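# Move ball to empty post, rack both bars in stands

## Task

Carry the ball now sitting on one long bar over to the upright post whose cup is empty and set it there. Put each of the two long bars into its own forked stand. At the end the second ball must also be resting on its post. Everything must stay put without any arm holding it. Finally open the grippers and back the arms away.

## Robot and tools

Robots: four identical i2rt Big YAM arms named arm1, arm2, arm3 and arm4. Each has six revolute joints, a two-finger gripper and a wrist camera (arm1_cam_wrist to arm4_cam_wrist). With joints 1 and 6 at zero and the hand level and pointing forward, that camera rides on top of the hand and looks toward the fingertips. A fixed room camera, cam_high, views the table from above. The hand can get roughly 1.0 m away from the joint 1 axis. Joints move at different speeds, so the path between two postures can arc widely.

Frame: every pose lives in one scene frame with its origin on the floor and +z up. The hand point is midway between the fingertips. The hand's z axis runs along the fingers, and the fingers open and close along its y axis. Hand poses depend on each arm's foot pose, which is never printed.

execute_actions(actions, cameras): actions is a list holding exactly one action, or nothing. An empty list only reports state and images. The action is an object keyed by arm name. Under each arm goes "joints", an object of absolute targets (places to go to, not offsets) by joint name:
- joint1_rad: -2.879 to 2.879 rad (tolerance 0.045). Turns the whole arm about its foot; positive is counter-clockwise seen from above; zero unfolds the arm along the way the foot faces.
- joint2_rad: 0 to 3.141 (0.14). Shoulder; zero puts the upper arm roughly level and pointing back; increasing lifts it and then carries it forward.
- joint3_rad: 0 to 3.019 (0.09). Elbow; zero folds the forearm onto the upper arm; increasing opens it.
- joint4_rad: -1.692 to 1.57 (0.055). Hand pitch; positive tilts the fingers up.
- joint5_rad: -1.57 to 1.57 (0.03). Sideways hand swing; positive goes to the arm's right.
- joint6_rad: -2.094 to 2.094 (0.035). Hand roll; positive is clockwise when viewed from behind the hand.
- gripper_m: 0 to 0.093 m (0.003), the fingertip gap. Finger pad force tops out near 50 to 62 N, lower on some grippers.
You may name any subset of arms and joints; all named motions begin together and may finish at different moments. A joint or arm left out can still be driving toward an earlier target without joint_status showing it. An unknown key or a value out of range rejects the whole call and nothing moves. cameras is a list of camera names or "all"; omitted, null or ["all"] returns every camera, [] returns none. The result gives each robot's state and one end-of-call image per requested camera, ordered as the "pictures" line lists them.

wait(seconds): 0 to 10 s, commands nothing new, then returns state and images like an empty action.

zoom_image(camera, region): a sharper crop of that camera's latest full image. region is [x0, y0, x1, y1] in image pixels, origin at top-left, no larger than 504 by 504. Only cameras that delivered full images in the latest result can be zoomed.

finished_scene(scene): ends the current scene (give its integer number) after the robots hold the last command; irreversible, and the reply says whether the goal was met. The goal must already be true and stable. Sending a reply with no tool call also ends things.

Reading results: joint_status tells how each joint of the last accepted action ended. off_target: it stopped short and may still push. contact_stop or time_out: it gives up the old target and holds where it stopped, except that after time_out a joint may keep a target (the old one, or one no more than 0.375, 0.375, 0.113, 0.225, 0.075, 0.3 rad from its position for joints 1 to 6) and keep pushing, moving there if the way clears; on_its_own names such joints. To relieve the push, command the joint's reported position. "joint command not followed", usually with a cause line, means a safety check blocked that arm's joint targets (gripper targets still run); those joints read not_followed and the arm may retry them with each later action until given passable targets. on_its_own covers what this call did not command, and "held at" gives the held target, not the actual position. Small target changes may produce no motion. A joint carrying a load may sag. Joint torques are listed per arm joint in joint order; they include friction, offsets and noise and are nonzero even unloaded. After any stop, the remaining execute_actions, wait and finished_scene calls in the same reply are skipped.

Heat: holding or pushing loads warms motors, even while you think. A MOTOR HOT line appears from 85 °C; at 100 °C that arm and its gripper go limp until cooled, reported as OVER-TEMPERATURE FAULT, and unfinished keys show limit_stop_at_motor_heat; resend those targets. The arms do not stop on contact and can push hard, so avoid sustained pressing. Some heat carries over.

Cameras: wrist cameras are 504x504 fisheye; cam_high is 672x504 pinhole with radial distortion. T_world_to_cam maps scene coordinates into the camera frame (OpenCV conventions, metres). Expect small calibration errors; wrist camera poses come from reported joint angles and inherit their errors.

Avoid: knocking or placing anything off the work area or onto the floor (task fails); arms pressing hard against each other (fails and ends the run) or hitting hard; drops, slips and slams. The inter-arm clearance check can act late and ignores fingers, gripper housings and wrist cameras. Arms do not wait for one another. Loose objects may get an occasional brief nudge. The simulation keeps running while you compose replies, with robots holding their last command.

Each tool is called after "Call:" by a JSON object that holds its "method" and its "body".

## Session

Call:
{"method": "execute_actions", "body": {"actions": []}}

Scene clock: 0.00 s.
Joint torques (N m, as the arm reports them, + toward a larger angle): no reading
Motor temperatures (°C, as the motors report them): arm1=[24 21 22 22 24 24] | arm2=[25 24 25 23 24 24] | arm3=[22 24 21 24 24 21] | arm4=[21 25 21 21 24 23]
arm1.joint_positions: joint1_rad=+0.381 joint2_rad=+0.515 joint3_rad=+1.411 joint4_rad=-1.143 joint5_rad=-0.165 joint6_rad=-0.328 gripper_m=+0.095
arm1.joint_status: not commanded
arm1.hand: x=+1.2725 y=-0.1088 z=+1.4455 quat_wxyz=(-0.084, -0.719, -0.329, +0.606) (m; scene frame)
arm2.joint_positions: joint1_rad=+0.113 joint2_rad=+0.642 joint3_rad=+1.376 joint4_rad=-1.395 joint5_rad=+0.131 joint6_rad=+0.066 gripper_m=+0.095
arm2.joint_status: not commanded
arm2.hand: x=+0.0161 y=+1.2183 z=+1.3016 quat_wxyz=(-0.310, -0.622, -0.643, +0.321) (m; scene frame)
arm3.joint_positions: joint1_rad=-0.046 joint2_rad=+0.448 joint3_rad=+1.427 joint4_rad=-1.162 joint5_rad=+0.218 joint6_rad=-0.031 gripper_m=+0.094
arm3.joint_status: not commanded
arm3.hand: x=-1.2952 y=-0.0497 z=+1.4688 quat_wxyz=(-0.632, -0.089, -0.761, +0.120) (m; scene frame)
arm4.joint_positions: joint1_rad=+0.334 joint2_rad=+0.490 joint3_rad=+1.369 joint4_rad=-1.142 joint5_rad=+0.133 joint6_rad=-0.308 gripper_m=+0.094
arm4.joint_status: not commanded
arm4.hand: x=-0.0539 y=-1.2560 z=+1.4109 quat_wxyz=(-0.451, +0.700, -0.373, -0.409) (m; scene frame)
pictures: arm1_cam_wrist, arm2_cam_wrist, arm3_cam_wrist, arm4_cam_wrist, cam_high
Images, in order (width x height): arm1_cam_wrist 504x504, arm2_cam_wrist 504x504, arm3_cam_wrist 504x504, arm4_cam_wrist 504x504, cam_high 672x504.

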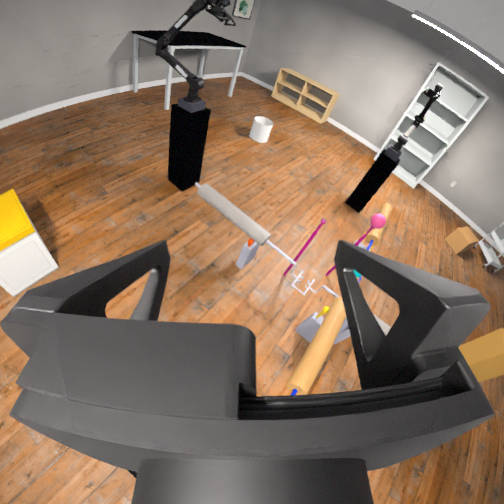

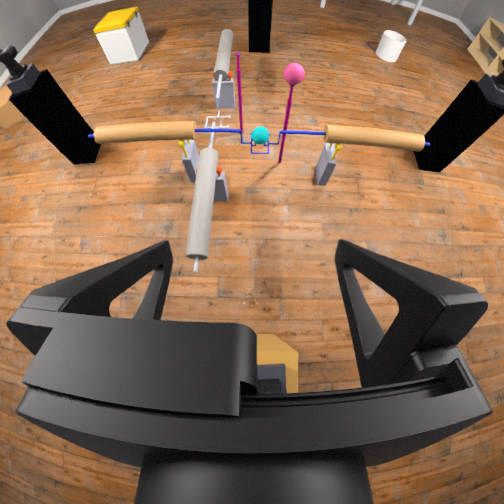

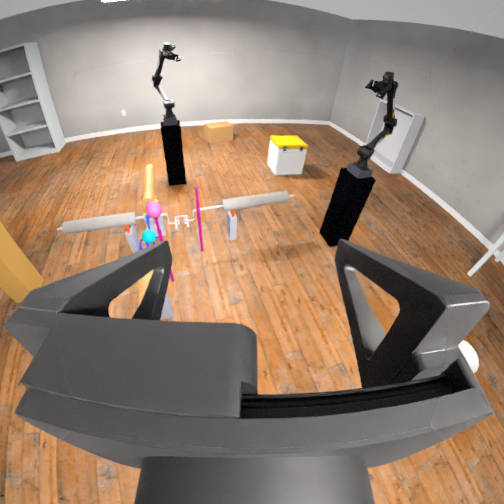

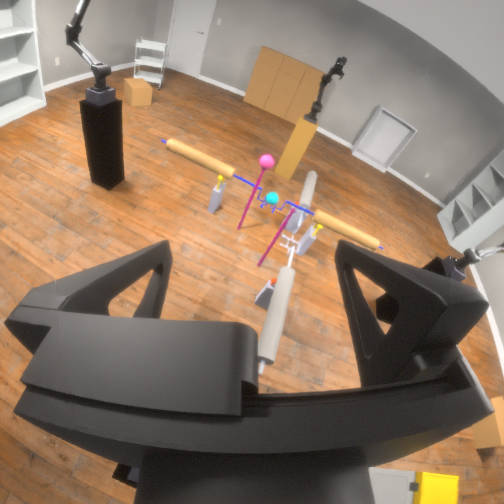

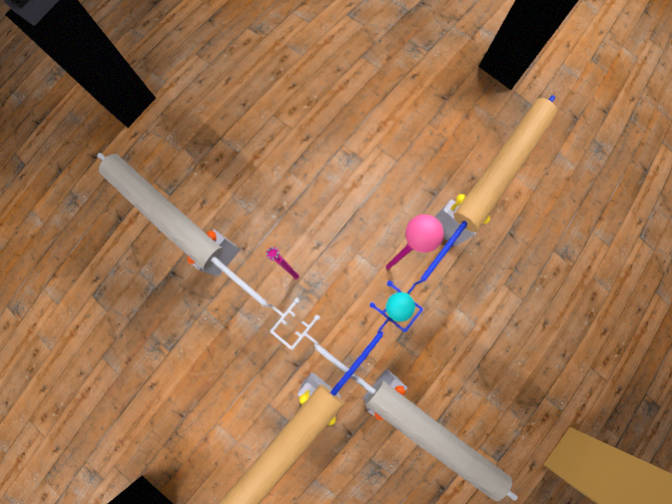

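Call:
{"method": "zoom_image", "body": {"camera": "cam_high", "region": [170, 170, 520, 440]}}

Call:
{"method": "zoom_image", "body": {"camera": "arm2_cam_wrist", "region": [80, 20, 440, 280]}}

Call:
{"method": "zoom_image", "body": {"camera": "arm4_cam_wrist", "region": [150, 120, 400, 380]}}

Region (170, 170, 520, 440) of cam_high's 672x504 image, scaled by 1.440, with more detail than that image has; it fills the top 389 rows of this view, and the rest is white.

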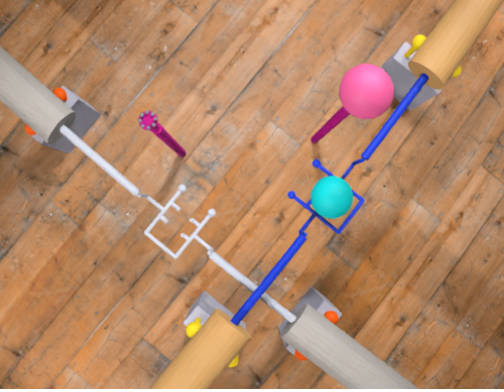

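Region (80, 20, 440, 280) of arm2_cam_wrist's 504x504 image, scaled by 1.400, with more detail than that image has.

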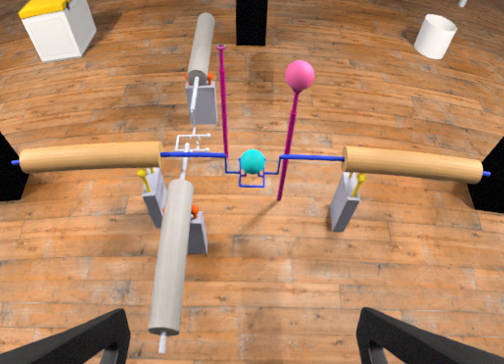

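Region (150, 120, 400, 380) of arm4_cam_wrist's 504x504 image, scaled by 1.938, with more detail than that image has; it fills the left 485 columns of this view, and the rest is white.

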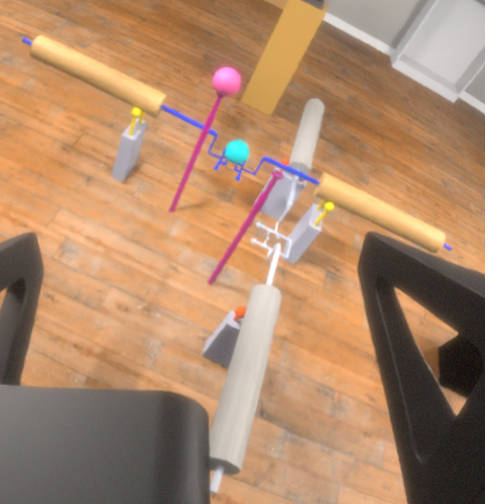

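Call:
{"method": "zoom_image", "body": {"camera": "cam_high", "region": [350, 260, 450, 350]}}

Call:
{"method": "zoom_image", "body": {"camera": "cam_high", "region": [250, 230, 350, 370]}}

Call:
{"method": "zoom_image", "body": {"camera": "arm2_cam_wrist", "region": [170, 40, 350, 210]}}

Region (350, 260, 450, 350) of cam_high's 672x504 image, scaled by 5.040, with more detail than that image has; it fills the top 454 rows of this view, and the rest is white.

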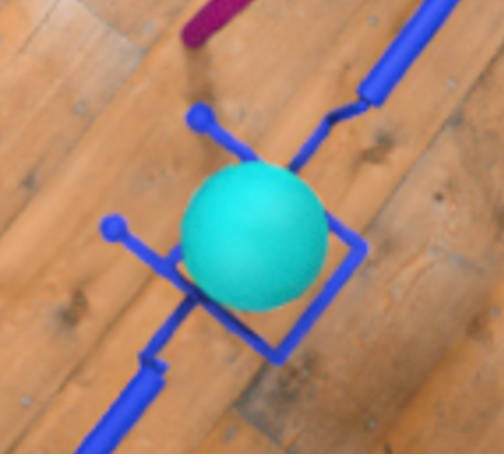

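Region (250, 230, 350, 370) of cam_high's 672x504 image, scaled by 3.600, with more detail than that image has; it fills the left 360 columns of this view, and the rest is white.

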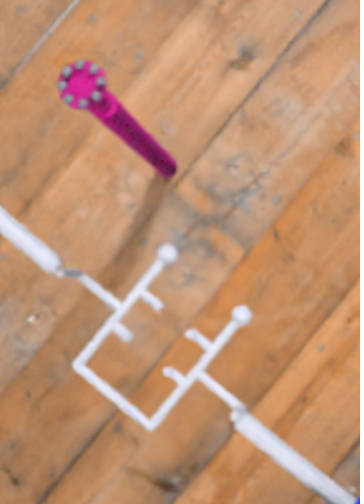

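Region (170, 40, 350, 210) of arm2_cam_wrist's 504x504 image, scaled by 2.800, with more detail than that image has.

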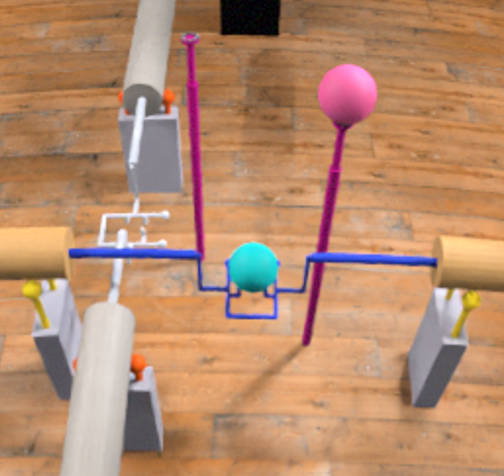

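Call:
{"method": "execute_actions", "body": {"actions": [{"arm3":{"joints":{"joint1_rad":0.68,"joint2_rad":2.0,"joint3_rad":1.0,"joint4_rad":-0.55,"joint5_rad":0,"joint6_rad":0.68}},"arm1":{"joints":{"joint1_rad":-0.68,"joint2_rad":2.0,"joint3_rad":1.0,"joint4_rad":-0.55,"joint5_rad":0,"joint6_rad":-0.68}},"arm2":{"joints":{"joint1_rad":0,"joint2_rad":1.0,"joint3_rad":1.57,"joint4_rad":-0.57,"joint5_rad":0,"joint6_rad":0}},"arm4":{"joints":{"joint1_rad":0,"joint2_rad":0.8,"joint3_rad":0.8,"joint4_rad":0,"joint5_rad":0,"joint6_rad":0}}}]}}

Scene clock: 7.50 s.
Joint torques (N m, as the arm reports them, + toward a larger angle): arm1=[  1.01 -16.37   5.33   1.35  -0.22  -0.04] | arm2=[-1.85 -2.57 11.78  3.19 -0.16 -0.21] | arm3=[ -1.82 -15.54   5.05   0.82  -0.01   0.19] | arm4=[-0.68 -3.05 11.03  2.6  -0.2   0.22]
Motor temperatures (°C, as the motors report them): arm1=[24 22 24 22 24 24] | arm2=[25 24 27 23 24 24] | arm3=[22 25 23 24 24 21] | arm4=[21 25 24 21 24 23]
arm1.joint_positions: joint1_rad=-0.685 joint2_rad=+2.010 joint3_rad=+0.998 joint4_rad=-0.563 joint5_rad=+0.001 joint6_rad=-0.671 gripper_m=+0.095
arm1.joint_status: all done
arm1.hand: x=+1.1010 y=+0.2778 z=+0.7078 quat_wxyz=(+0.004, -1.000, -0.001, -0.005) (m; scene frame)
arm2.joint_positions: joint1_rad=+0.009 joint2_rad=+0.990 joint3_rad=+1.553 joint4_rad=-0.590 joint5_rad=+0.004 joint6_rad=+0.015 gripper_m=+0.095
arm2.joint_status: all done
arm2.hand: x=+0.0255 y=+1.0169 z=+1.4673 quat_wxyz=(-0.512, -0.494, -0.515, +0.478) (m; scene frame)
arm3.joint_positions: joint1_rad=+0.684 joint2_rad=+1.999 joint3_rad=+1.004 joint4_rad=-0.557 joint5_rad=+0.000 joint6_rad=+0.668 gripper_m=+0.094
arm3.joint_status: all done
arm3.hand: x=-1.0880 y=+0.2733 z=+0.7213 quat_wxyz=(-0.010, -0.009, -1.000, -0.005) (m; scene frame)
arm4.joint_positions: joint1_rad=+0.004 joint2_rad=+0.795 joint3_rad=+0.799 joint4_rad=-0.029 joint5_rad=+0.004 joint6_rad=-0.011 gripper_m=+0.094
arm4.joint_status: all done
arm4.hand: x=-0.0229 y=-1.0170 z=+1.2550 quat_wxyz=(-0.484, +0.522, -0.490, -0.503) (m; scene frame)
pictures: arm1_cam_wrist, arm2_cam_wrist, arm3_cam_wrist, arm4_cam_wrist, cam_high
camera_calibration (this result's frames):
arm1_cam_wrist: T_world_to_cam=[[-0.00195518, 0.999969, 0.00762624, -0.282221], [0.800344, -0.00300747, 0.599534, -1.30174], [0.599538, 0.00727581, -0.800313, 0.0279567], [0, 0, 0, 1]] pos_world=[1.02452, 0.278094, 0.80496]
arm2_cam_wrist: T_world_to_cam=[[-0.998909, -0.0373085, -0.0280963, 0.104481], [-0.000864798, 0.616246, -0.787553, 0.530779], [0.0466966, -0.78667, -0.615606, 1.82628], [0, 0, 0, 1]] pos_world=[0.0195449, 1.11349, 1.54522]
arm3_cam_wrist: T_world_to_cam=[[-0.0201752, -0.999763, -0.00814094, 0.258118], [-0.825648, 0.0120685, 0.564056, -1.30001], [-0.563825, 0.0181015, -0.825696, 0.100064], [0, 0, 0, 1]] pos_world=[-1.01173, 0.271935, 0.818004]
arm4_cam_wrist: T_world_to_cam=[[0.998657, 0.0512928, 0.0072495, 0.0638638], [0.0362765, -0.592559, -0.804709, 0.413334], [-0.0369801, 0.803892, -0.593625, 1.68677], [0, 0, 0, 1]] pos_world=[-0.0163955, -1.11433, 1.33346]
Images, in order (width x height): arm1_cam_wrist 504x504, arm2_cam_wrist 504x504, arm3_cam_wrist 504x504, arm4_cam_wrist 504x504, cam_high 672x504.

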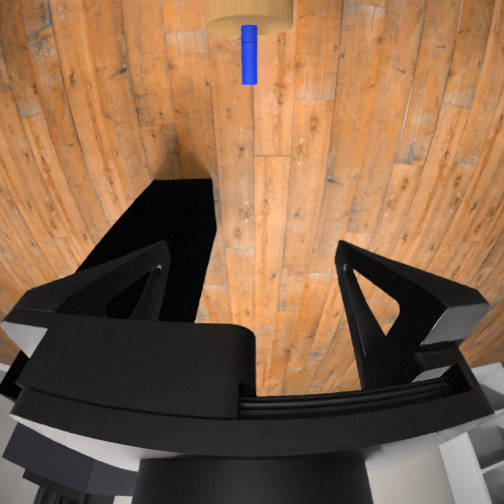

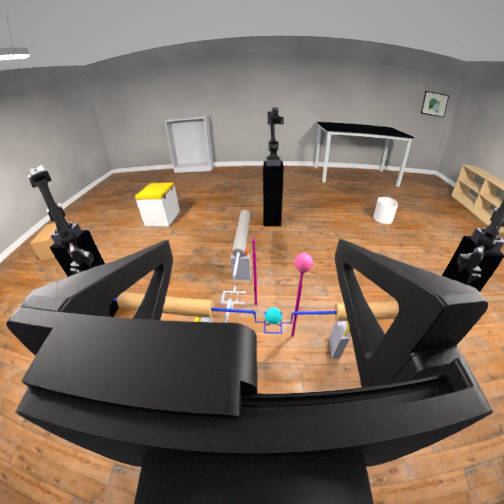

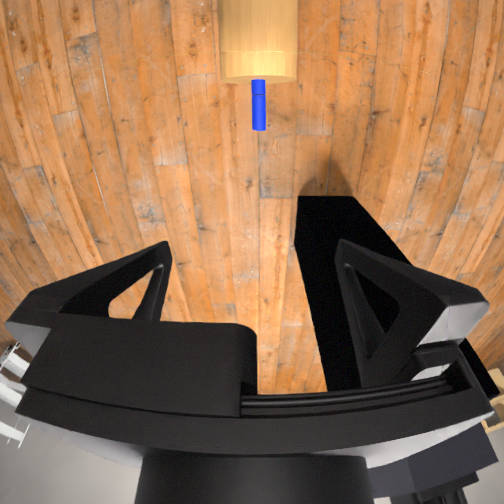

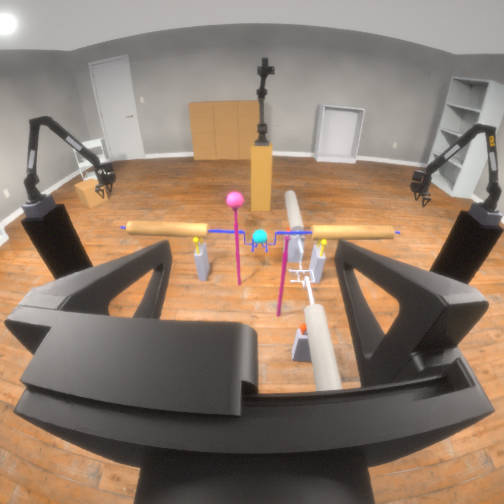

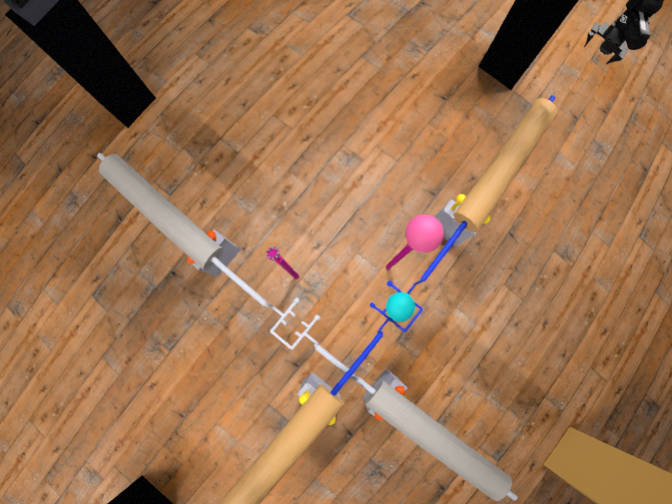

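Call:
{"method": "execute_actions", "body": {"actions": [{"arm3":{"joints":{"joint1_rad":0.585,"joint2_rad":2.469,"joint3_rad":1.242,"joint4_rad":-0.344,"joint5_rad":0,"joint6_rad":0.585}},"arm1":{"joints":{"joint1_rad":-0.544,"joint2_rad":2.495,"joint3_rad":1.343,"joint4_rad":-0.419,"joint5_rad":0,"joint6_rad":-0.544}},"arm2":{"joints":{"joint3_rad":1.0}},"arm4":{"joints":{"joint4_rad":-1.2}}}], "cameras": ["arm1_cam_wrist","arm3_cam_wrist"]}}

Scene clock: 14.37 s.
Joint torques (N m, as the arm reports them, + toward a larger angle): arm1=[ -0.28 -20.25   4.83   0.83  -0.17   0.12] | arm2=[-1.8  -5.1  12.55  2.6  -0.17 -0.21] | arm3=[ -0.9  -19.76   3.74   0.53  -0.01  -0.05] | arm4=[-0.66 -1.74  9.94  0.31 -0.17  0.23]
Motor temperatures (°C, as the motors report them): arm1=[24 23 24 22 24 24] | arm2=[25 24 29 23 24 24] | arm3=[22 26 23 24 24 21] | arm4=[21 25 26 22 24 23]
arm1.joint_positions: joint1_rad=-0.533 joint2_rad=+2.518 joint3_rad=+1.326 joint4_rad=-0.423 joint5_rad=+0.000 joint6_rad=-0.553 gripper_m=+0.095
arm1.joint_status: all done
arm1.hand: x=+1.0177 y=+0.2495 z=+0.5285 quat_wxyz=(-0.007, -1.000, -0.019, -0.022) (m; scene frame)
arm2.joint_positions: joint1_rad=+0.009 joint2_rad=+1.004 joint3_rad=+0.990 joint4_rad=-0.579 joint5_rad=+0.004 joint6_rad=+0.015 gripper_m=+0.095
arm2.joint_status: all done
arm2.hand: x=+0.0266 y=+0.9921 z=+1.1295 quat_wxyz=(-0.346, -0.609, -0.636, +0.324) (m; scene frame)
arm3.joint_positions: joint1_rad=+0.578 joint2_rad=+2.477 joint3_rad=+1.236 joint4_rad=-0.344 joint5_rad=+0.000 joint6_rad=+0.597 gripper_m=+0.094
arm3.joint_status: all done
arm3.hand: x=-1.0354 y=+0.2483 z=+0.5444 quat_wxyz=(+0.003, -0.027, -1.000, +0.004) (m; scene frame)
arm4.joint_positions: joint1_rad=+0.004 joint2_rad=+0.795 joint3_rad=+0.799 joint4_rad=-1.182 joint5_rad=+0.004 joint6_rad=-0.011 gripper_m=+0.094
arm4.joint_status: all done
arm4.hand: x=-0.0144 y=-1.1689 z=+1.0342 quat_wxyz=(-0.136, +0.716, -0.671, -0.139) (m; scene frame)
pictures: arm1_cam_wrist, arm3_cam_wrist
camera_calibration (this result's frames):
arm1_cam_wrist: T_world_to_cam=[[-0.0361063, 0.999245, -0.0143126, -0.206102], [0.778477, 0.0371039, 0.626575, -1.12969], [0.626633, 0.0114812, -0.77923, -0.105221], [0, 0, 0, 1]] pos_world=[0.937933, 0.249071, 0.622895]
arm3_cam_wrist: T_world_to_cam=[[-0.0560787, -0.998367, 0.0108443, 0.184824], [-0.809357, 0.0518165, 0.585027, -1.16097], [-0.584634, 0.0240306, -0.810941, -0.0469196], [0, 0, 0, 1]] pos_world=[-0.956703, 0.245807, 0.639144]
Images, in order (width x height): arm1_cam_wrist 504x504, arm3_cam_wrist 504x504.

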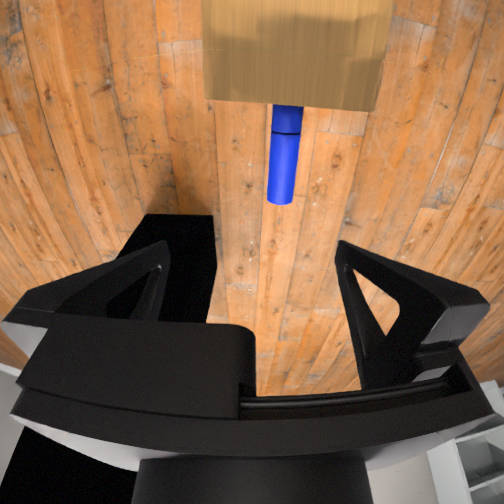

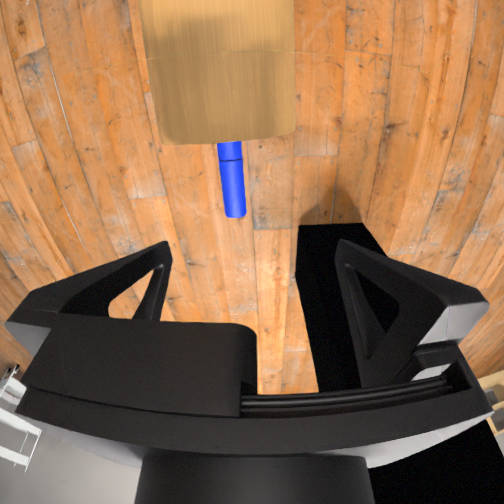

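Call:
{"method": "execute_actions", "body": {"actions": [{"arm3":{"joints":{"joint1_rad":0.59,"joint2_rad":2.712,"joint3_rad":1.443,"joint4_rad":-0.287,"joint6_rad":0.58}},"arm1":{"joints":{"joint1_rad":-0.555,"joint2_rad":2.705,"joint3_rad":1.525,"joint4_rad":-0.355}}}], "cameras": ["arm1_cam_wrist","arm3_cam_wrist"]}}

Scene clock: 19.23 s.
Joint torques (N m, as the arm reports them, + toward a larger angle): arm1=[ -0.41 -20.56   4.38   1.09  -0.16   0.11] | arm2=[-1.82 -4.88 12.5   2.61 -0.17 -0.21] | arm3=[ -0.82 -19.7    3.91   0.6   -0.11  -0.03] | arm4=[-0.75 -2.11 10.08  0.33 -0.14  0.19]
Motor temperatures (°C, as the motors report them): arm1=[24 24 24 22 24 24] | arm2=[25 24 30 23 24 24] | arm3=[22 27 23 24 24 21] | arm4=[21 25 27 21 24 23]
arm1.joint_positions: joint1_rad=-0.544 joint2_rad=+2.715 joint3_rad=+1.513 joint4_rad=-0.361 joint5_rad=+0.000 joint6_rad=-0.553 gripper_m=+0.095
arm1.joint_status: all done
arm1.hand: x=+0.9901 y=+0.2723 z=+0.4558 quat_wxyz=(+0.007, -1.000, -0.013, +0.001) (m; scene frame)
arm2.joint_positions: joint1_rad=+0.009 joint2_rad=+1.004 joint3_rad=+0.990 joint4_rad=-0.579 joint5_rad=+0.004 joint6_rad=+0.015 gripper_m=+0.095
arm2.joint_status: not commanded
arm2.hand: x=+0.0266 y=+0.9921 z=+1.1295 quat_wxyz=(-0.346, -0.609, -0.636, +0.324) (m; scene frame)
arm3.joint_positions: joint1_rad=+0.581 joint2_rad=+2.702 joint3_rad=+1.432 joint4_rad=-0.288 joint5_rad=+0.002 joint6_rad=+0.590 gripper_m=+0.094
arm3.joint_status: all done
arm3.hand: x=-1.0129 y=+0.2632 z=+0.4602 quat_wxyz=(-0.008, -0.022, -1.000, -0.002) (m; scene frame)
arm4.joint_positions: joint1_rad=+0.004 joint2_rad=+0.795 joint3_rad=+0.799 joint4_rad=-1.182 joint5_rad=+0.004 joint6_rad=-0.011 gripper_m=+0.094
arm4.joint_status: not commanded
arm4.hand: x=-0.0144 y=-1.1689 z=+1.0342 quat_wxyz=(-0.136, +0.716, -0.671, -0.139) (m; scene frame)
pictures: arm1_cam_wrist, arm3_cam_wrist
camera_calibration (this result's frames):
arm1_cam_wrist: T_world_to_cam=[[-0.0259975, 0.99957, 0.0135799, -0.253813], [0.806778, 0.012958, 0.590713, -1.06862], [0.590283, 0.026313, -0.806768, -0.100253], [0, 0, 0, 1]] pos_world=[0.914717, 0.270189, 0.553812]
arm3_cam_wrist: T_world_to_cam=[[-0.0454292, -0.998966, -0.00164743, 0.218609], [-0.822794, 0.0364822, 0.567168, -1.09553], [-0.566522, 0.0271215, -0.8236, -0.0790343], [0, 0, 0, 1]] pos_world=[-0.936234, 0.260494, 0.556614]
Images, in order (width x height): arm1_cam_wrist 504x504, arm3_cam_wrist 504x504.

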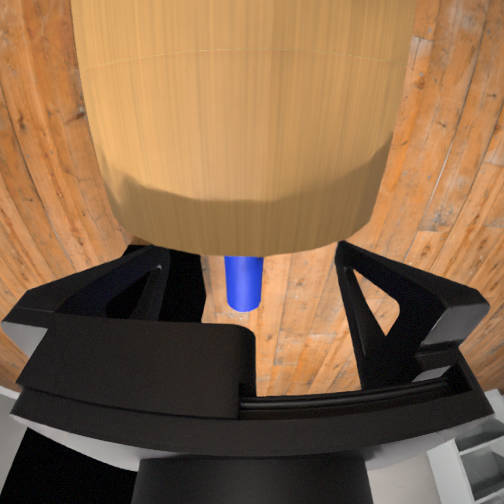

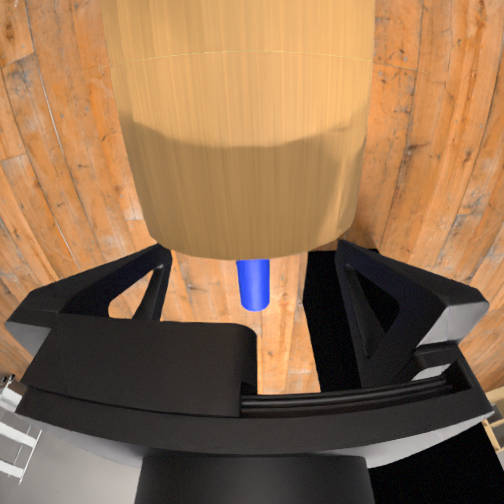

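Call:
{"method": "execute_actions", "body": {"actions": [{"arm3":{"joints":{"joint2_rad":2.74,"joint4_rad":-0.255}},"arm1":{"joints":{"joint2_rad":2.735,"joint4_rad":-0.335}}}], "cameras": ["arm1_cam_wrist","arm3_cam_wrist"]}}

Scene clock: 20.70 s.
Joint torques (N m, as the arm reports them, + toward a larger angle): arm1=[ -0.41 -18.51   4.5    1.45  -0.17   0.12] | arm2=[-1.77 -4.97 12.52  2.59 -0.17 -0.21] | arm3=[ -0.79 -18.11   3.93   1.04  -0.09  -0.04] | arm4=[-1.19 -1.87 10.12  0.14 -0.17  0.21]
Motor temperatures (°C, as the motors report them): arm1=[24 24 24 22 24 24] | arm2=[25 24 30 23 24 24] | arm3=[22 28 23 24 24 21] | arm4=[21 25 27 21 24 23]
arm1.joint_positions: joint1_rad=-0.544 joint2_rad=+2.722 joint3_rad=+1.513 joint4_rad=-0.349 joint5_rad=+0.000 joint6_rad=-0.553 gripper_m=+0.095
arm1.joint_status: all done
arm1.hand: x=+0.9907 y=+0.2720 z=+0.4524 quat_wxyz=(+0.008, -1.000, -0.013, +0.003) (m; scene frame)
arm2.joint_positions: joint1_rad=+0.009 joint2_rad=+1.004 joint3_rad=+0.990 joint4_rad=-0.579 joint5_rad=+0.004 joint6_rad=+0.015 gripper_m=+0.095
arm2.joint_status: not commanded
arm2.hand: x=+0.0266 y=+0.9921 z=+1.1295 quat_wxyz=(-0.346, -0.609, -0.636, +0.324) (m; scene frame)
arm3.joint_positions: joint1_rad=+0.581 joint2_rad=+2.714 joint3_rad=+1.432 joint4_rad=-0.264 joint5_rad=+0.002 joint6_rad=+0.590 gripper_m=+0.094
arm3.joint_status: all done
arm3.hand: x=-1.0130 y=+0.2631 z=+0.4545 quat_wxyz=(-0.013, -0.022, -1.000, -0.005) (m; scene frame)
arm4.joint_positions: joint1_rad=+0.004 joint2_rad=+0.795 joint3_rad=+0.799 joint4_rad=-1.182 joint5_rad=+0.004 joint6_rad=-0.011 gripper_m=+0.094
arm4.joint_status: not commanded
arm4.hand: x=-0.0144 y=-1.1689 z=+1.0342 quat_wxyz=(-0.136, +0.716, -0.671, -0.139) (m; scene frame)
pictures: arm1_cam_wrist, arm3_cam_wrist
camera_calibration (this result's frames):
arm1_cam_wrist: T_world_to_cam=[[-0.0259864, 0.999535, 0.0159819, -0.254527], [0.809109, 0.0116412, 0.587543, -1.06756], [0.587084, 0.0281992, -0.809035, -0.0997375], [0, 0, 0, 1]] pos_world=[0.915713, 0.269648, 0.550615]
arm3_cam_wrist: T_world_to_cam=[[-0.045333, -0.998936, -0.00845571, 0.22168], [-0.828667, 0.0328761, 0.558775, -1.0936], [-0.557903, 0.0323379, -0.829276, -0.0738242], [0, 0, 0, 1]] pos_world=[-0.937367, 0.259785, 0.55173]
Images, in order (width x height): arm1_cam_wrist 504x504, arm3_cam_wrist 504x504.

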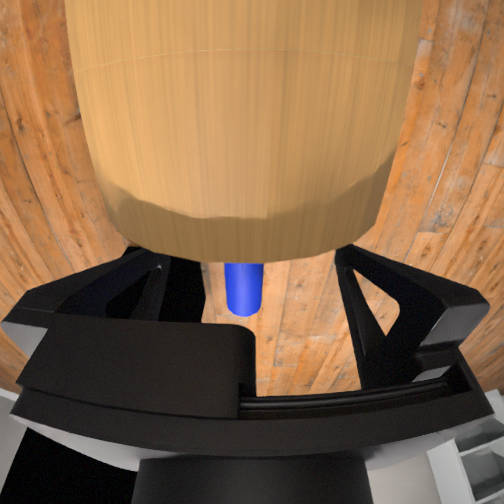

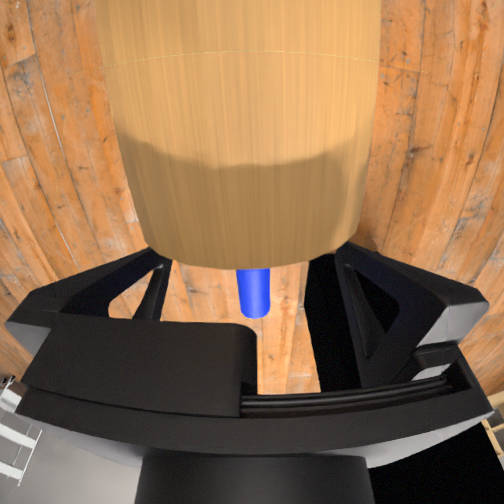

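Call:
{"method": "execute_actions", "body": {"actions": [{"arm3":{"joints":{"joint2_rad":2.77,"joint4_rad":-0.24}},"arm1":{"joints":{"joint2_rad":2.77,"joint4_rad":-0.315}}}], "cameras": ["arm1_cam_wrist","arm3_cam_wrist"]}}

Scene clock: 21.67 s.
Joint torques (N m, as the arm reports them, + toward a larger angle): arm1=[ -0.39 -19.05   3.86   1.35  -0.17   0.12] | arm2=[-1.85 -4.98 12.52  2.6  -0.16 -0.21] | arm3=[ -0.89 -18.66   3.56   0.88  -0.1   -0.04] | arm4=[-0.73 -2.09  9.97  0.33 -0.2   0.24]
Motor temperatures (°C, as the motors report them): arm1=[24 24 24 22 24 24] | arm2=[25 24 30 23 24 24] | arm3=[22 28 23 24 24 21] | arm4=[21 25 27 21 24 23]
arm1.joint_positions: joint1_rad=-0.544 joint2_rad=+2.768 joint3_rad=+1.513 joint4_rad=-0.329 joint5_rad=+0.000 joint6_rad=-0.553 gripper_m=+0.095
arm1.joint_status: all done
arm1.hand: x=+1.0073 y=+0.2627 z=+0.4292 quat_wxyz=(+0.001, -1.000, -0.013, -0.008) (m; scene frame)
arm2.joint_positions: joint1_rad=+0.009 joint2_rad=+1.004 joint3_rad=+0.990 joint4_rad=-0.579 joint5_rad=+0.004 joint6_rad=+0.015 gripper_m=+0.095
arm2.joint_status: not commanded
arm2.hand: x=+0.0266 y=+0.9921 z=+1.1295 quat_wxyz=(-0.346, -0.609, -0.636, +0.324) (m; scene frame)
arm3.joint_positions: joint1_rad=+0.581 joint2_rad=+2.752 joint3_rad=+1.432 joint4_rad=-0.247 joint5_rad=+0.002 joint6_rad=+0.590 gripper_m=+0.094
arm3.joint_status: all done
arm3.hand: x=-1.0264 y=+0.2549 z=+0.4364 quat_wxyz=(-0.004, -0.022, -1.000, +0.001) (m; scene frame)
arm4.joint_positions: joint1_rad=+0.004 joint2_rad=+0.795 joint3_rad=+0.799 joint4_rad=-1.182 joint5_rad=+0.004 joint6_rad=-0.011 gripper_m=+0.094
arm4.joint_status: not commanded
arm4.hand: x=-0.0144 y=-1.1689 z=+1.0342 quat_wxyz=(-0.136, +0.716, -0.671, -0.139) (m; scene frame)
pictures: arm1_cam_wrist, arm3_cam_wrist
camera_calibration (this result's frames):
arm1_cam_wrist: T_world_to_cam=[[-0.0259268, 0.999661, 0.00257009, -0.238698], [0.795936, 0.0190874, 0.60508, -1.06347], [0.604825, 0.0177334, -0.796161, -0.148628], [0, 0, 0, 1]] pos_world=[0.930156, 0.261552, 0.525763]
arm3_cam_wrist: T_world_to_cam=[[-0.0454547, -0.99896, 0.00345929, 0.207353], [-0.818331, 0.0392214, 0.573407, -1.09176], [-0.572947, 0.0232332, -0.819263, -0.113558], [0, 0, 0, 1]] pos_world=[-0.949058, 0.252596, 0.532272]
Images, in order (width x height): arm1_cam_wrist 504x504, arm3_cam_wrist 504x504.

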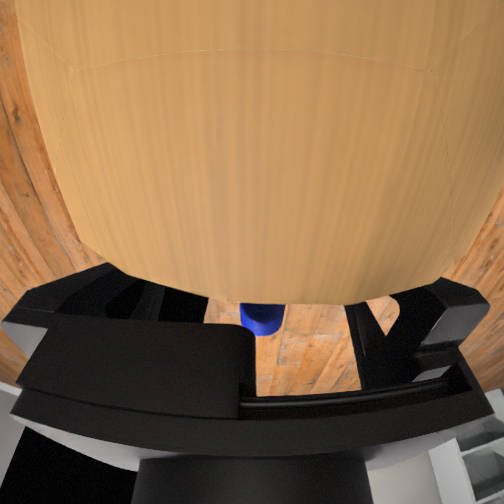

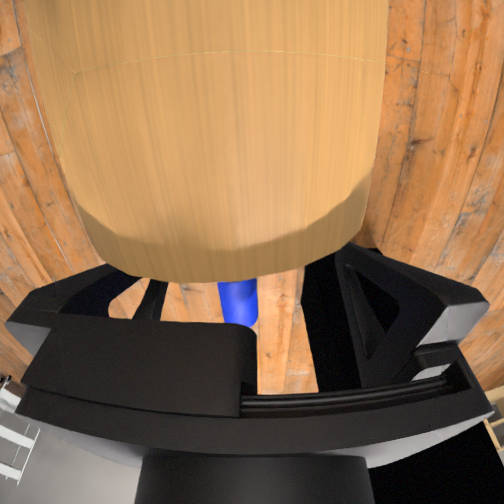

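Call:
{"method": "execute_actions", "body": {"actions": [{"arm3":{"joints":{"joint3_rad":1.48,"joint4_rad":-0.289}},"arm1":{"joints":{"joint3_rad":1.557,"joint4_rad":-0.364}}}], "cameras": ["arm1_cam_wrist","arm3_cam_wrist"]}}

Scene clock: 22.93 s.
Joint torques (N m, as the arm reports them, + toward a larger angle): arm1=[ -0.49 -19.15   5.08   0.11  -0.16   0.12] | arm2=[-1.98 -4.99 12.51  2.59 -0.17 -0.21] | arm3=[ -0.97 -18.96   4.32   0.27  -0.1   -0.04] | arm4=[-0.62 -2.1  10.1   0.38 -0.17  0.2 ]
Motor temperatures (°C, as the motors report them): arm1=[24 24 24 22 24 24] | arm2=[25 24 30 23 24 24] | arm3=[22 28 23 24 24 21] | arm4=[21 25 27 21 24 23]
arm1.joint_positions: joint1_rad=-0.544 joint2_rad=+2.768 joint3_rad=+1.534 joint4_rad=-0.352 joint5_rad=+0.000 joint6_rad=-0.553 gripper_m=+0.095
arm1.joint_status: all done
arm1.hand: x=+1.0015 y=+0.2660 z=+0.4316 quat_wxyz=(+0.000, -1.000, -0.013, -0.009) (m; scene frame)
arm2.joint_positions: joint1_rad=+0.009 joint2_rad=+1.004 joint3_rad=+0.990 joint4_rad=-0.579 joint5_rad=+0.004 joint6_rad=+0.015 gripper_m=+0.095
arm2.joint_status: not commanded
arm2.hand: x=+0.0266 y=+0.9921 z=+1.1295 quat_wxyz=(-0.346, -0.609, -0.636, +0.324) (m; scene frame)
arm3.joint_positions: joint1_rad=+0.581 joint2_rad=+2.752 joint3_rad=+1.462 joint4_rad=-0.282 joint5_rad=+0.002 joint6_rad=+0.590 gripper_m=+0.094
arm3.joint_status: all done
arm3.hand: x=-1.0176 y=+0.2602 z=+0.4395 quat_wxyz=(-0.002, -0.022, -1.000, +0.002) (m; scene frame)
arm4.joint_positions: joint1_rad=+0.004 joint2_rad=+0.795 joint3_rad=+0.799 joint4_rad=-1.182 joint5_rad=+0.004 joint6_rad=-0.011 gripper_m=+0.094
arm4.joint_status: not commanded
arm4.hand: x=-0.0144 y=-1.1689 z=+1.0342 quat_wxyz=(-0.136, +0.716, -0.671, -0.139) (m; scene frame)
pictures: arm1_cam_wrist, arm3_cam_wrist
camera_calibration (this result's frames):
arm1_cam_wrist: T_world_to_cam=[[-0.0259034, 0.999664, 0.00116894, -0.241596], [0.794537, 0.0198785, 0.60689, -1.06003], [0.606662, 0.0166493, -0.794785, -0.145365], [0, 0, 0, 1]] pos_world=[0.924163, 0.265007, 0.52807]
arm3_cam_wrist: T_world_to_cam=[[-0.0454536, -0.998951, 0.00558711, 0.212161], [-0.816457, 0.0403714, 0.575993, -1.08607], [-0.575614, 0.0216193, -0.817436, -0.109209], [0, 0, 0, 1]] pos_world=[-0.939949, 0.258146, 0.535112]
Images, in order (width x height): arm1_cam_wrist 504x504, arm3_cam_wrist 504x504.

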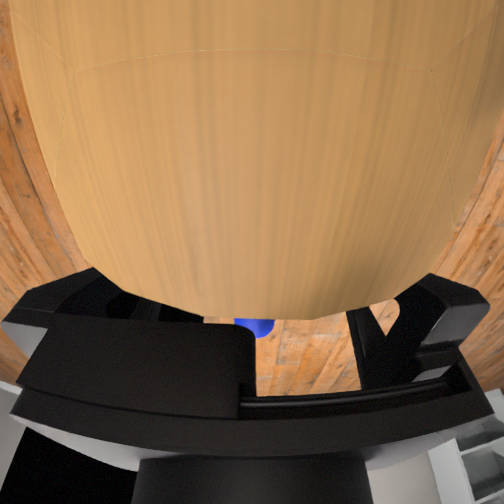

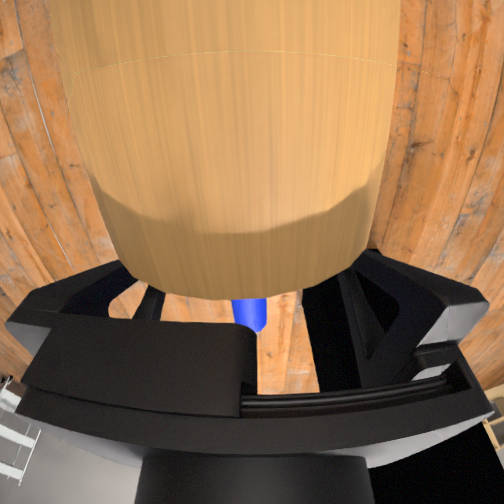

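Call:
{"method": "execute_actions", "body": {"actions": [{"arm3":{"joints":{"gripper_m":0.0}},"arm1":{"joints":{"gripper_m":0.0}}}], "cameras": ["arm1_cam_wrist","arm3_cam_wrist","cam_high"]}}

Scene clock: 23.77 s.
Joint torques (N m, as the arm reports them, + toward a larger angle): arm1=[ -0.26 -19.43   5.1    0.13  -0.15   0.01] | arm2=[-1.87 -4.95 12.52  2.6  -0.16 -0.2 ] | arm3=[ -1.36 -18.9    4.1    0.25  -0.02   0.12] | arm4=[-0.95 -2.24  9.99  0.2  -0.12  0.28]
Motor temperatures (°C, as the motors report them): arm1=[24 25 24 22 24 24] | arm2=[25 24 31 23 24 24] | arm3=[22 28 23 24 24 21] | arm4=[21 25 27 21 24 23]
arm1.joint_positions: joint1_rad=-0.546 joint2_rad=+2.768 joint3_rad=+1.534 joint4_rad=-0.352 joint5_rad=-0.001 joint6_rad=-0.541 gripper_m=+0.018
arm1.joint_status: gripper_m off_target (ended at +0.018, target +0.000)
arm1.hand: x=+1.0017 y=+0.2671 z=+0.4318 quat_wxyz=(+0.000, -1.000, -0.006, -0.009) (m; scene frame)
arm2.joint_positions: joint1_rad=+0.009 joint2_rad=+1.004 joint3_rad=+0.990 joint4_rad=-0.579 joint5_rad=+0.004 joint6_rad=+0.015 gripper_m=+0.095
arm2.joint_status: not commanded
arm2.hand: x=+0.0266 y=+0.9921 z=+1.1295 quat_wxyz=(-0.346, -0.609, -0.636, +0.324) (m; scene frame)
arm3.joint_positions: joint1_rad=+0.587 joint2_rad=+2.752 joint3_rad=+1.465 joint4_rad=-0.282 joint5_rad=+0.000 joint6_rad=+0.574 gripper_m=+0.019
arm3.joint_status: gripper_m off_target (ended at +0.019, target +0.000)
arm3.hand: x=-1.0177 y=+0.2640 z=+0.4397 quat_wxyz=(-0.003, -0.011, -1.000, +0.000) (m; scene frame)
arm4.joint_positions: joint1_rad=+0.004 joint2_rad=+0.795 joint3_rad=+0.799 joint4_rad=-1.182 joint5_rad=+0.004 joint6_rad=-0.011 gripper_m=+0.094
arm4.joint_status: not commanded
arm4.hand: x=-0.0144 y=-1.1689 z=+1.0342 quat_wxyz=(-0.136, +0.716, -0.671, -0.139) (m; scene frame)
pictures: arm1_cam_wrist, arm3_cam_wrist, cam_high
camera_calibration (this result's frames):
arm1_cam_wrist: T_world_to_cam=[[-0.0110283, 0.999938, 0.00128157, -0.257772], [0.795082, 0.00799166, 0.60645, -1.0575], [0.606402, 0.00770704, -0.795121, -0.142656], [0, 0, 0, 1]] pos_world=[0.92446, 0.267307, 0.52822]
arm3_cam_wrist: T_world_to_cam=[[-0.0237123, -0.999716, 0.00242589, 0.239608], [-0.818022, 0.0207975, 0.574811, -1.08227], [-0.574699, 0.0116457, -0.818282, -0.105242], [0, 0, 0, 1]] pos_world=[-0.940122, 0.263274, 0.535403]
Images, in order (width x height): arm1_cam_wrist 504x504, arm3_cam_wrist 504x504, cam_high 672x504.

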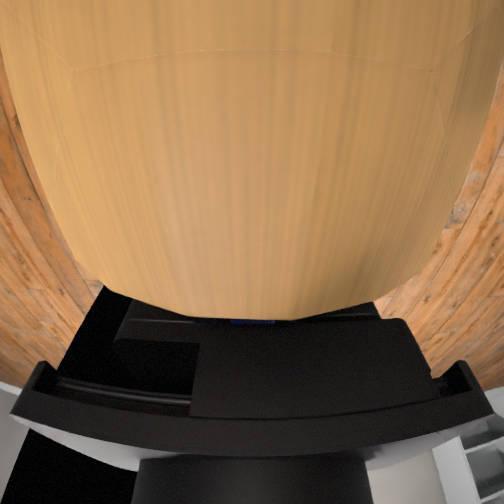

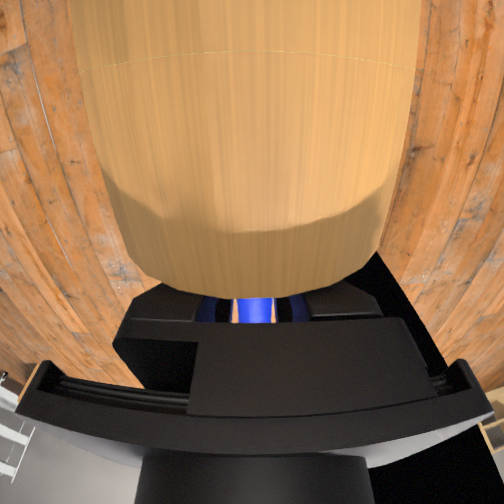

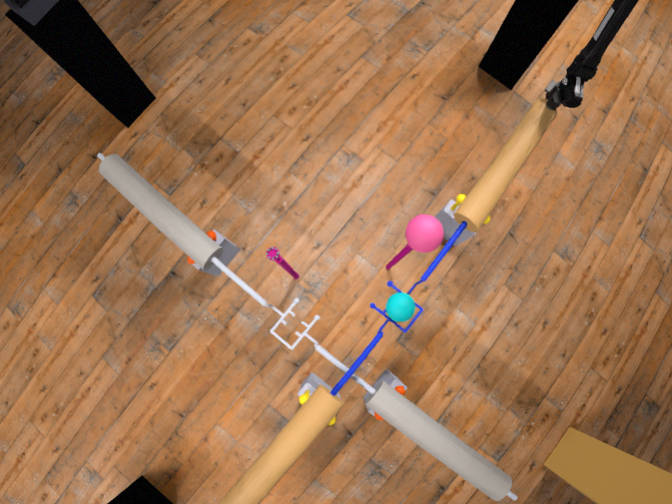

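Call:
{"method": "execute_actions", "body": {"actions": [{"arm1":{"joints":{"joint2_rad":2.645,"joint3_rad":1.44,"joint4_rad":-0.356}},"arm3":{"joints":{"joint2_rad":2.63,"joint3_rad":1.385,"joint4_rad":-0.315}},"arm4":{"joints":{"joint1_rad":-0.118,"joint2_rad":2.0,"joint3_rad":1.0,"joint4_rad":0.6}},"arm2":{"joints":{"joint1_rad":0.05,"joint2_rad":1.6,"joint3_rad":0.9,"joint4_rad":0.2}}}]}}

Scene clock: 28.50 s.
Joint torques (N m, as the arm reports them, + toward a larger angle): arm1=[ -0.23 -22.18   2.54   0.28  -0.07  -0.03] | arm2=[ -0.29 -11.83   9.96   3.18  -0.13  -0.19] | arm3=[ -1.11 -21.83   2.47   0.21   0.     0.13] | arm4=[ -0.45 -16.03   8.17   2.63  -0.13   0.21]
Motor temperatures (°C, as the motors report them): arm1=[24 25 24 22 24 24] | arm2=[25 25 31 23 24 24] | arm3=[22 29 23 24 24 21] | arm4=[21 26 28 21 24 23]
arm1.joint_positions: joint1_rad=-0.544 joint2_rad=+2.682 joint3_rad=+1.447 joint4_rad=-0.346 joint5_rad=-0.003 joint6_rad=-0.536 gripper_m=+0.018
arm1.joint_status: all done
arm1.hand: x=+1.0073 y=+0.2621 z=+0.4636 quat_wxyz=(+0.000, -1.000, -0.004, -0.006) (m; scene frame)
arm2.joint_positions: joint1_rad=+0.041 joint2_rad=+1.602 joint3_rad=+0.892 joint4_rad=+0.178 joint5_rad=+0.003 joint6_rad=+0.015 gripper_m=+0.095
arm2.joint_status: all done
arm2.hand: x=+0.0547 y=+0.8504 z=+0.9205 quat_wxyz=(-0.371, -0.588, -0.635, +0.336) (m; scene frame)
arm3.joint_positions: joint1_rad=+0.584 joint2_rad=+2.646 joint3_rad=+1.396 joint4_rad=-0.306 joint5_rad=+0.000 joint6_rad=+0.572 gripper_m=+0.019
arm3.joint_status: all done
arm3.hand: x=-1.0121 y=+0.2658 z=+0.4836 quat_wxyz=(-0.008, -0.011, -1.000, -0.003) (m; scene frame)
arm4.joint_positions: joint1_rad=-0.114 joint2_rad=+1.997 joint3_rad=+0.978 joint4_rad=+0.571 joint5_rad=+0.003 joint6_rad=-0.011 gripper_m=+0.094
arm4.joint_status: all done
arm4.hand: x=+0.0433 y=-0.7894 z=+0.8260 quat_wxyz=(-0.391, +0.582, -0.615, -0.360) (m; scene frame)
pictures: arm1_cam_wrist, arm2_cam_wrist, arm3_cam_wrist, arm4_cam_wrist, cam_high
camera_calibration (this result's frames):
arm1_cam_wrist: T_world_to_cam=[[-0.00836163, 0.999964, 0.00119353, -0.255351], [0.798099, 0.00595452, 0.602497, -1.08184], [0.602469, 0.00599042, -0.79812, -0.114837], [0, 0, 0, 1]] pos_world=[0.930469, 0.262471, 0.56046]
arm2_cam_wrist: T_world_to_cam=[[-0.998128, -0.0596348, -0.0136054, 0.117693], [-0.0495471, 0.918689, -0.391863, -0.416034], [0.0358677, -0.390455, -0.919923, 1.30109], [0, 0, 0, 1]] pos_world=[0.0501922, 0.897243, 1.03548]
arm3_cam_wrist: T_world_to_cam=[[-0.0244137, -0.999691, -0.00472253, 0.244226], [-0.824022, 0.0174485, 0.566289, -1.10406], [-0.566031, 0.0177167, -0.824193, -0.056131], [0, 0, 0, 1]] pos_world=[-0.935578, 0.264409, 0.580106]
arm4_cam_wrist: T_world_to_cam=[[0.997971, -0.0632737, 0.00715777, -0.101113], [-0.0516647, -0.870283, -0.489835, -0.274994], [0.037223, 0.488472, -0.871786, 1.22918], [0, 0, 0, 1]] pos_world=[0.0409463, -0.84614, 0.937604]
Images, in order (width x height): arm1_cam_wrist 504x504, arm2_cam_wrist 504x504, arm3_cam_wrist 504x504, arm4_cam_wrist 504x504, cam_high 672x504.

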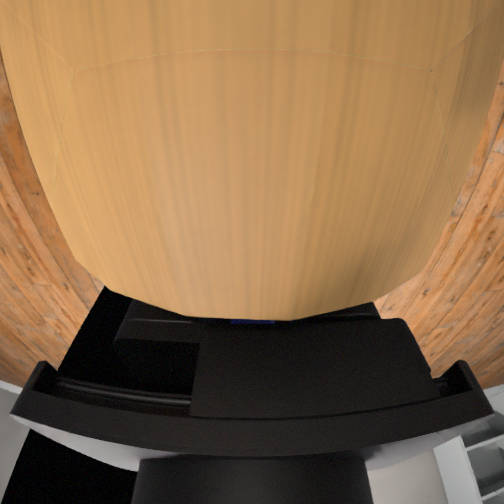

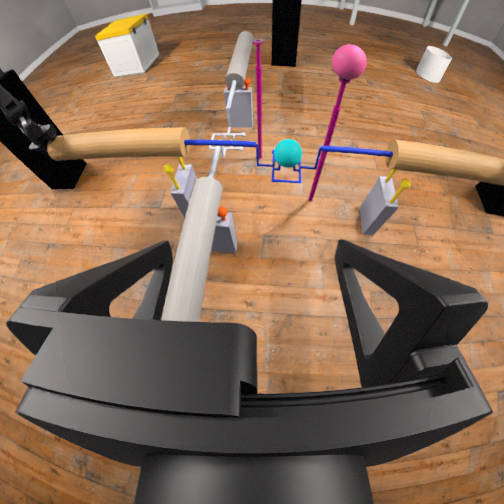

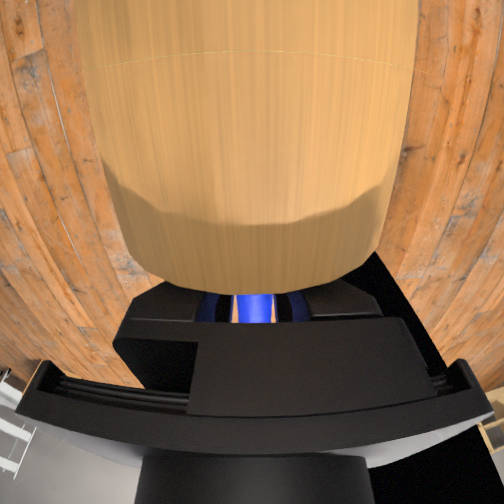

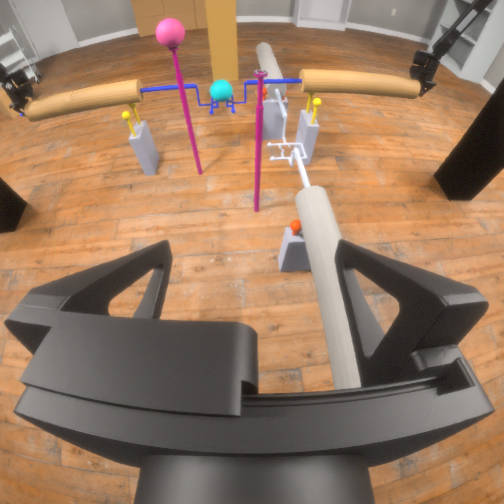

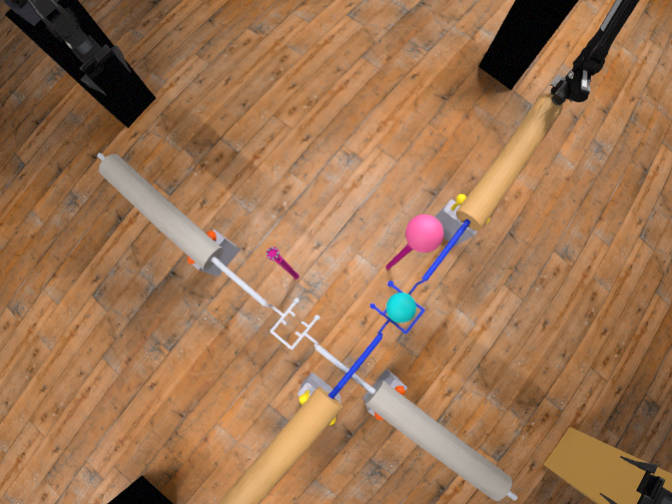

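Call:
{"method": "execute_actions", "body": {"actions": [{"arm1":{"joints":{"joint2_rad":2.33,"joint3_rad":1.29,"joint4_rad":-0.505}},"arm3":{"joints":{"joint2_rad":2.325,"joint3_rad":1.232,"joint4_rad":-0.47}},"arm4":{"joints":{"joint2_rad":2.2,"joint3_rad":1.0,"joint4_rad":1.3}}}], "cameras": ["arm4_cam_wrist","arm2_cam_wrist","cam_high"]}}

Scene clock: 30.53 s.
Joint torques (N m, as the arm reports them, + toward a larger angle): arm1=[  0.19 -21.05   4.66   0.5   -0.16  -0.02] | arm2=[ -0.23 -11.91   9.95   3.16  -0.13  -0.21] | arm3=[ -1.52 -20.25   4.15   0.3    0.06   0.15] | arm4=[ -0.99 -16.95   6.64   2.55  -0.11   0.21]
Motor temperatures (°C, as the motors report them): arm1=[24 26 23 22 24 24] | arm2=[25 25 31 23 24 24] | arm3=[22 30 23 24 24 21] | arm4=[21 26 28 22 24 23]
arm1.joint_positions: joint1_rad=-0.547 joint2_rad=+2.363 joint3_rad=+1.289 joint4_rad=-0.500 joint5_rad=-0.001 joint6_rad=-0.539 gripper_m=+0.018
arm1.joint_status: all done
arm1.hand: x=+1.0025 y=+0.2654 z=+0.5992 quat_wxyz=(+0.003, -1.000, -0.005, -0.004) (m; scene frame)
arm2.joint_positions: joint1_rad=+0.041 joint2_rad=+1.602 joint3_rad=+0.892 joint4_rad=+0.178 joint5_rad=+0.003 joint6_rad=+0.015 gripper_m=+0.095
arm2.joint_status: not commanded
arm2.hand: x=+0.0547 y=+0.8504 z=+0.9205 quat_wxyz=(-0.371, -0.588, -0.635, +0.336) (m; scene frame)
arm3.joint_positions: joint1_rad=+0.586 joint2_rad=+2.337 joint3_rad=+1.237 joint4_rad=-0.464 joint5_rad=-0.001 joint6_rad=+0.569 gripper_m=+0.019
arm3.joint_status: all done
arm3.hand: x=-1.0161 y=+0.2655 z=+0.6108 quat_wxyz=(-0.005, -0.009, -1.000, -0.002) (m; scene frame)
arm4.joint_positions: joint1_rad=-0.114 joint2_rad=+2.207 joint3_rad=+0.978 joint4_rad=+1.271 joint5_rad=+0.003 joint6_rad=-0.011 gripper_m=+0.094
arm4.joint_status: all done
arm4.hand: x=+0.0441 y=-0.7763 z=+0.8558 quat_wxyz=(-0.530, +0.476, -0.503, -0.490) (m; scene frame)
pictures: arm2_cam_wrist, arm4_cam_wrist, cam_high
camera_calibration (this result's frames):
arm2_cam_wrist: T_world_to_cam=[[-0.998128, -0.0596348, -0.0136054, 0.117693], [-0.0495471, 0.918689, -0.391863, -0.416034], [0.0358677, -0.390455, -0.919923, 1.30109], [0, 0, 0, 1]] pos_world=[0.0501922, 0.897243, 1.03548]
arm4_cam_wrist: T_world_to_cam=[[0.997788, -0.0661312, 0.0068261, -0.103225], [-0.0298969, -0.538037, -0.842391, 0.309745], [0.059381, 0.840323, -0.538823, 1.23588], [0, 0, 0, 1]] pos_world=[0.0388686, -0.878714, 0.927554]
Images, in order (width x height): arm2_cam_wrist 504x504, arm4_cam_wrist 504x504, cam_high 672x504.

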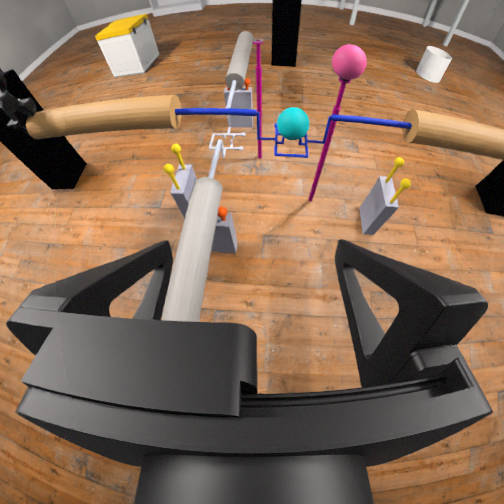

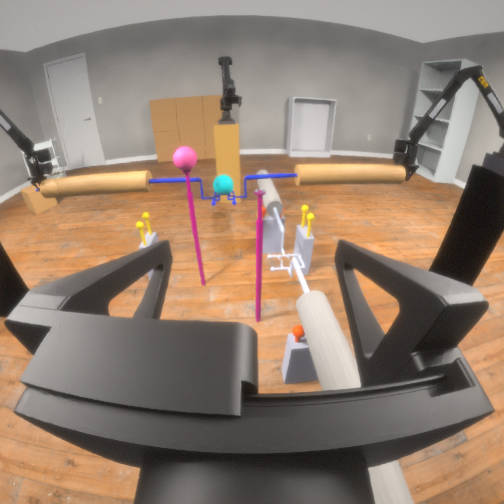

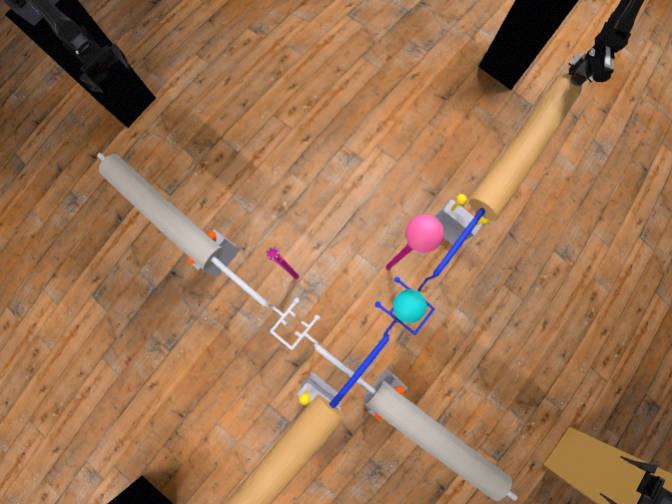

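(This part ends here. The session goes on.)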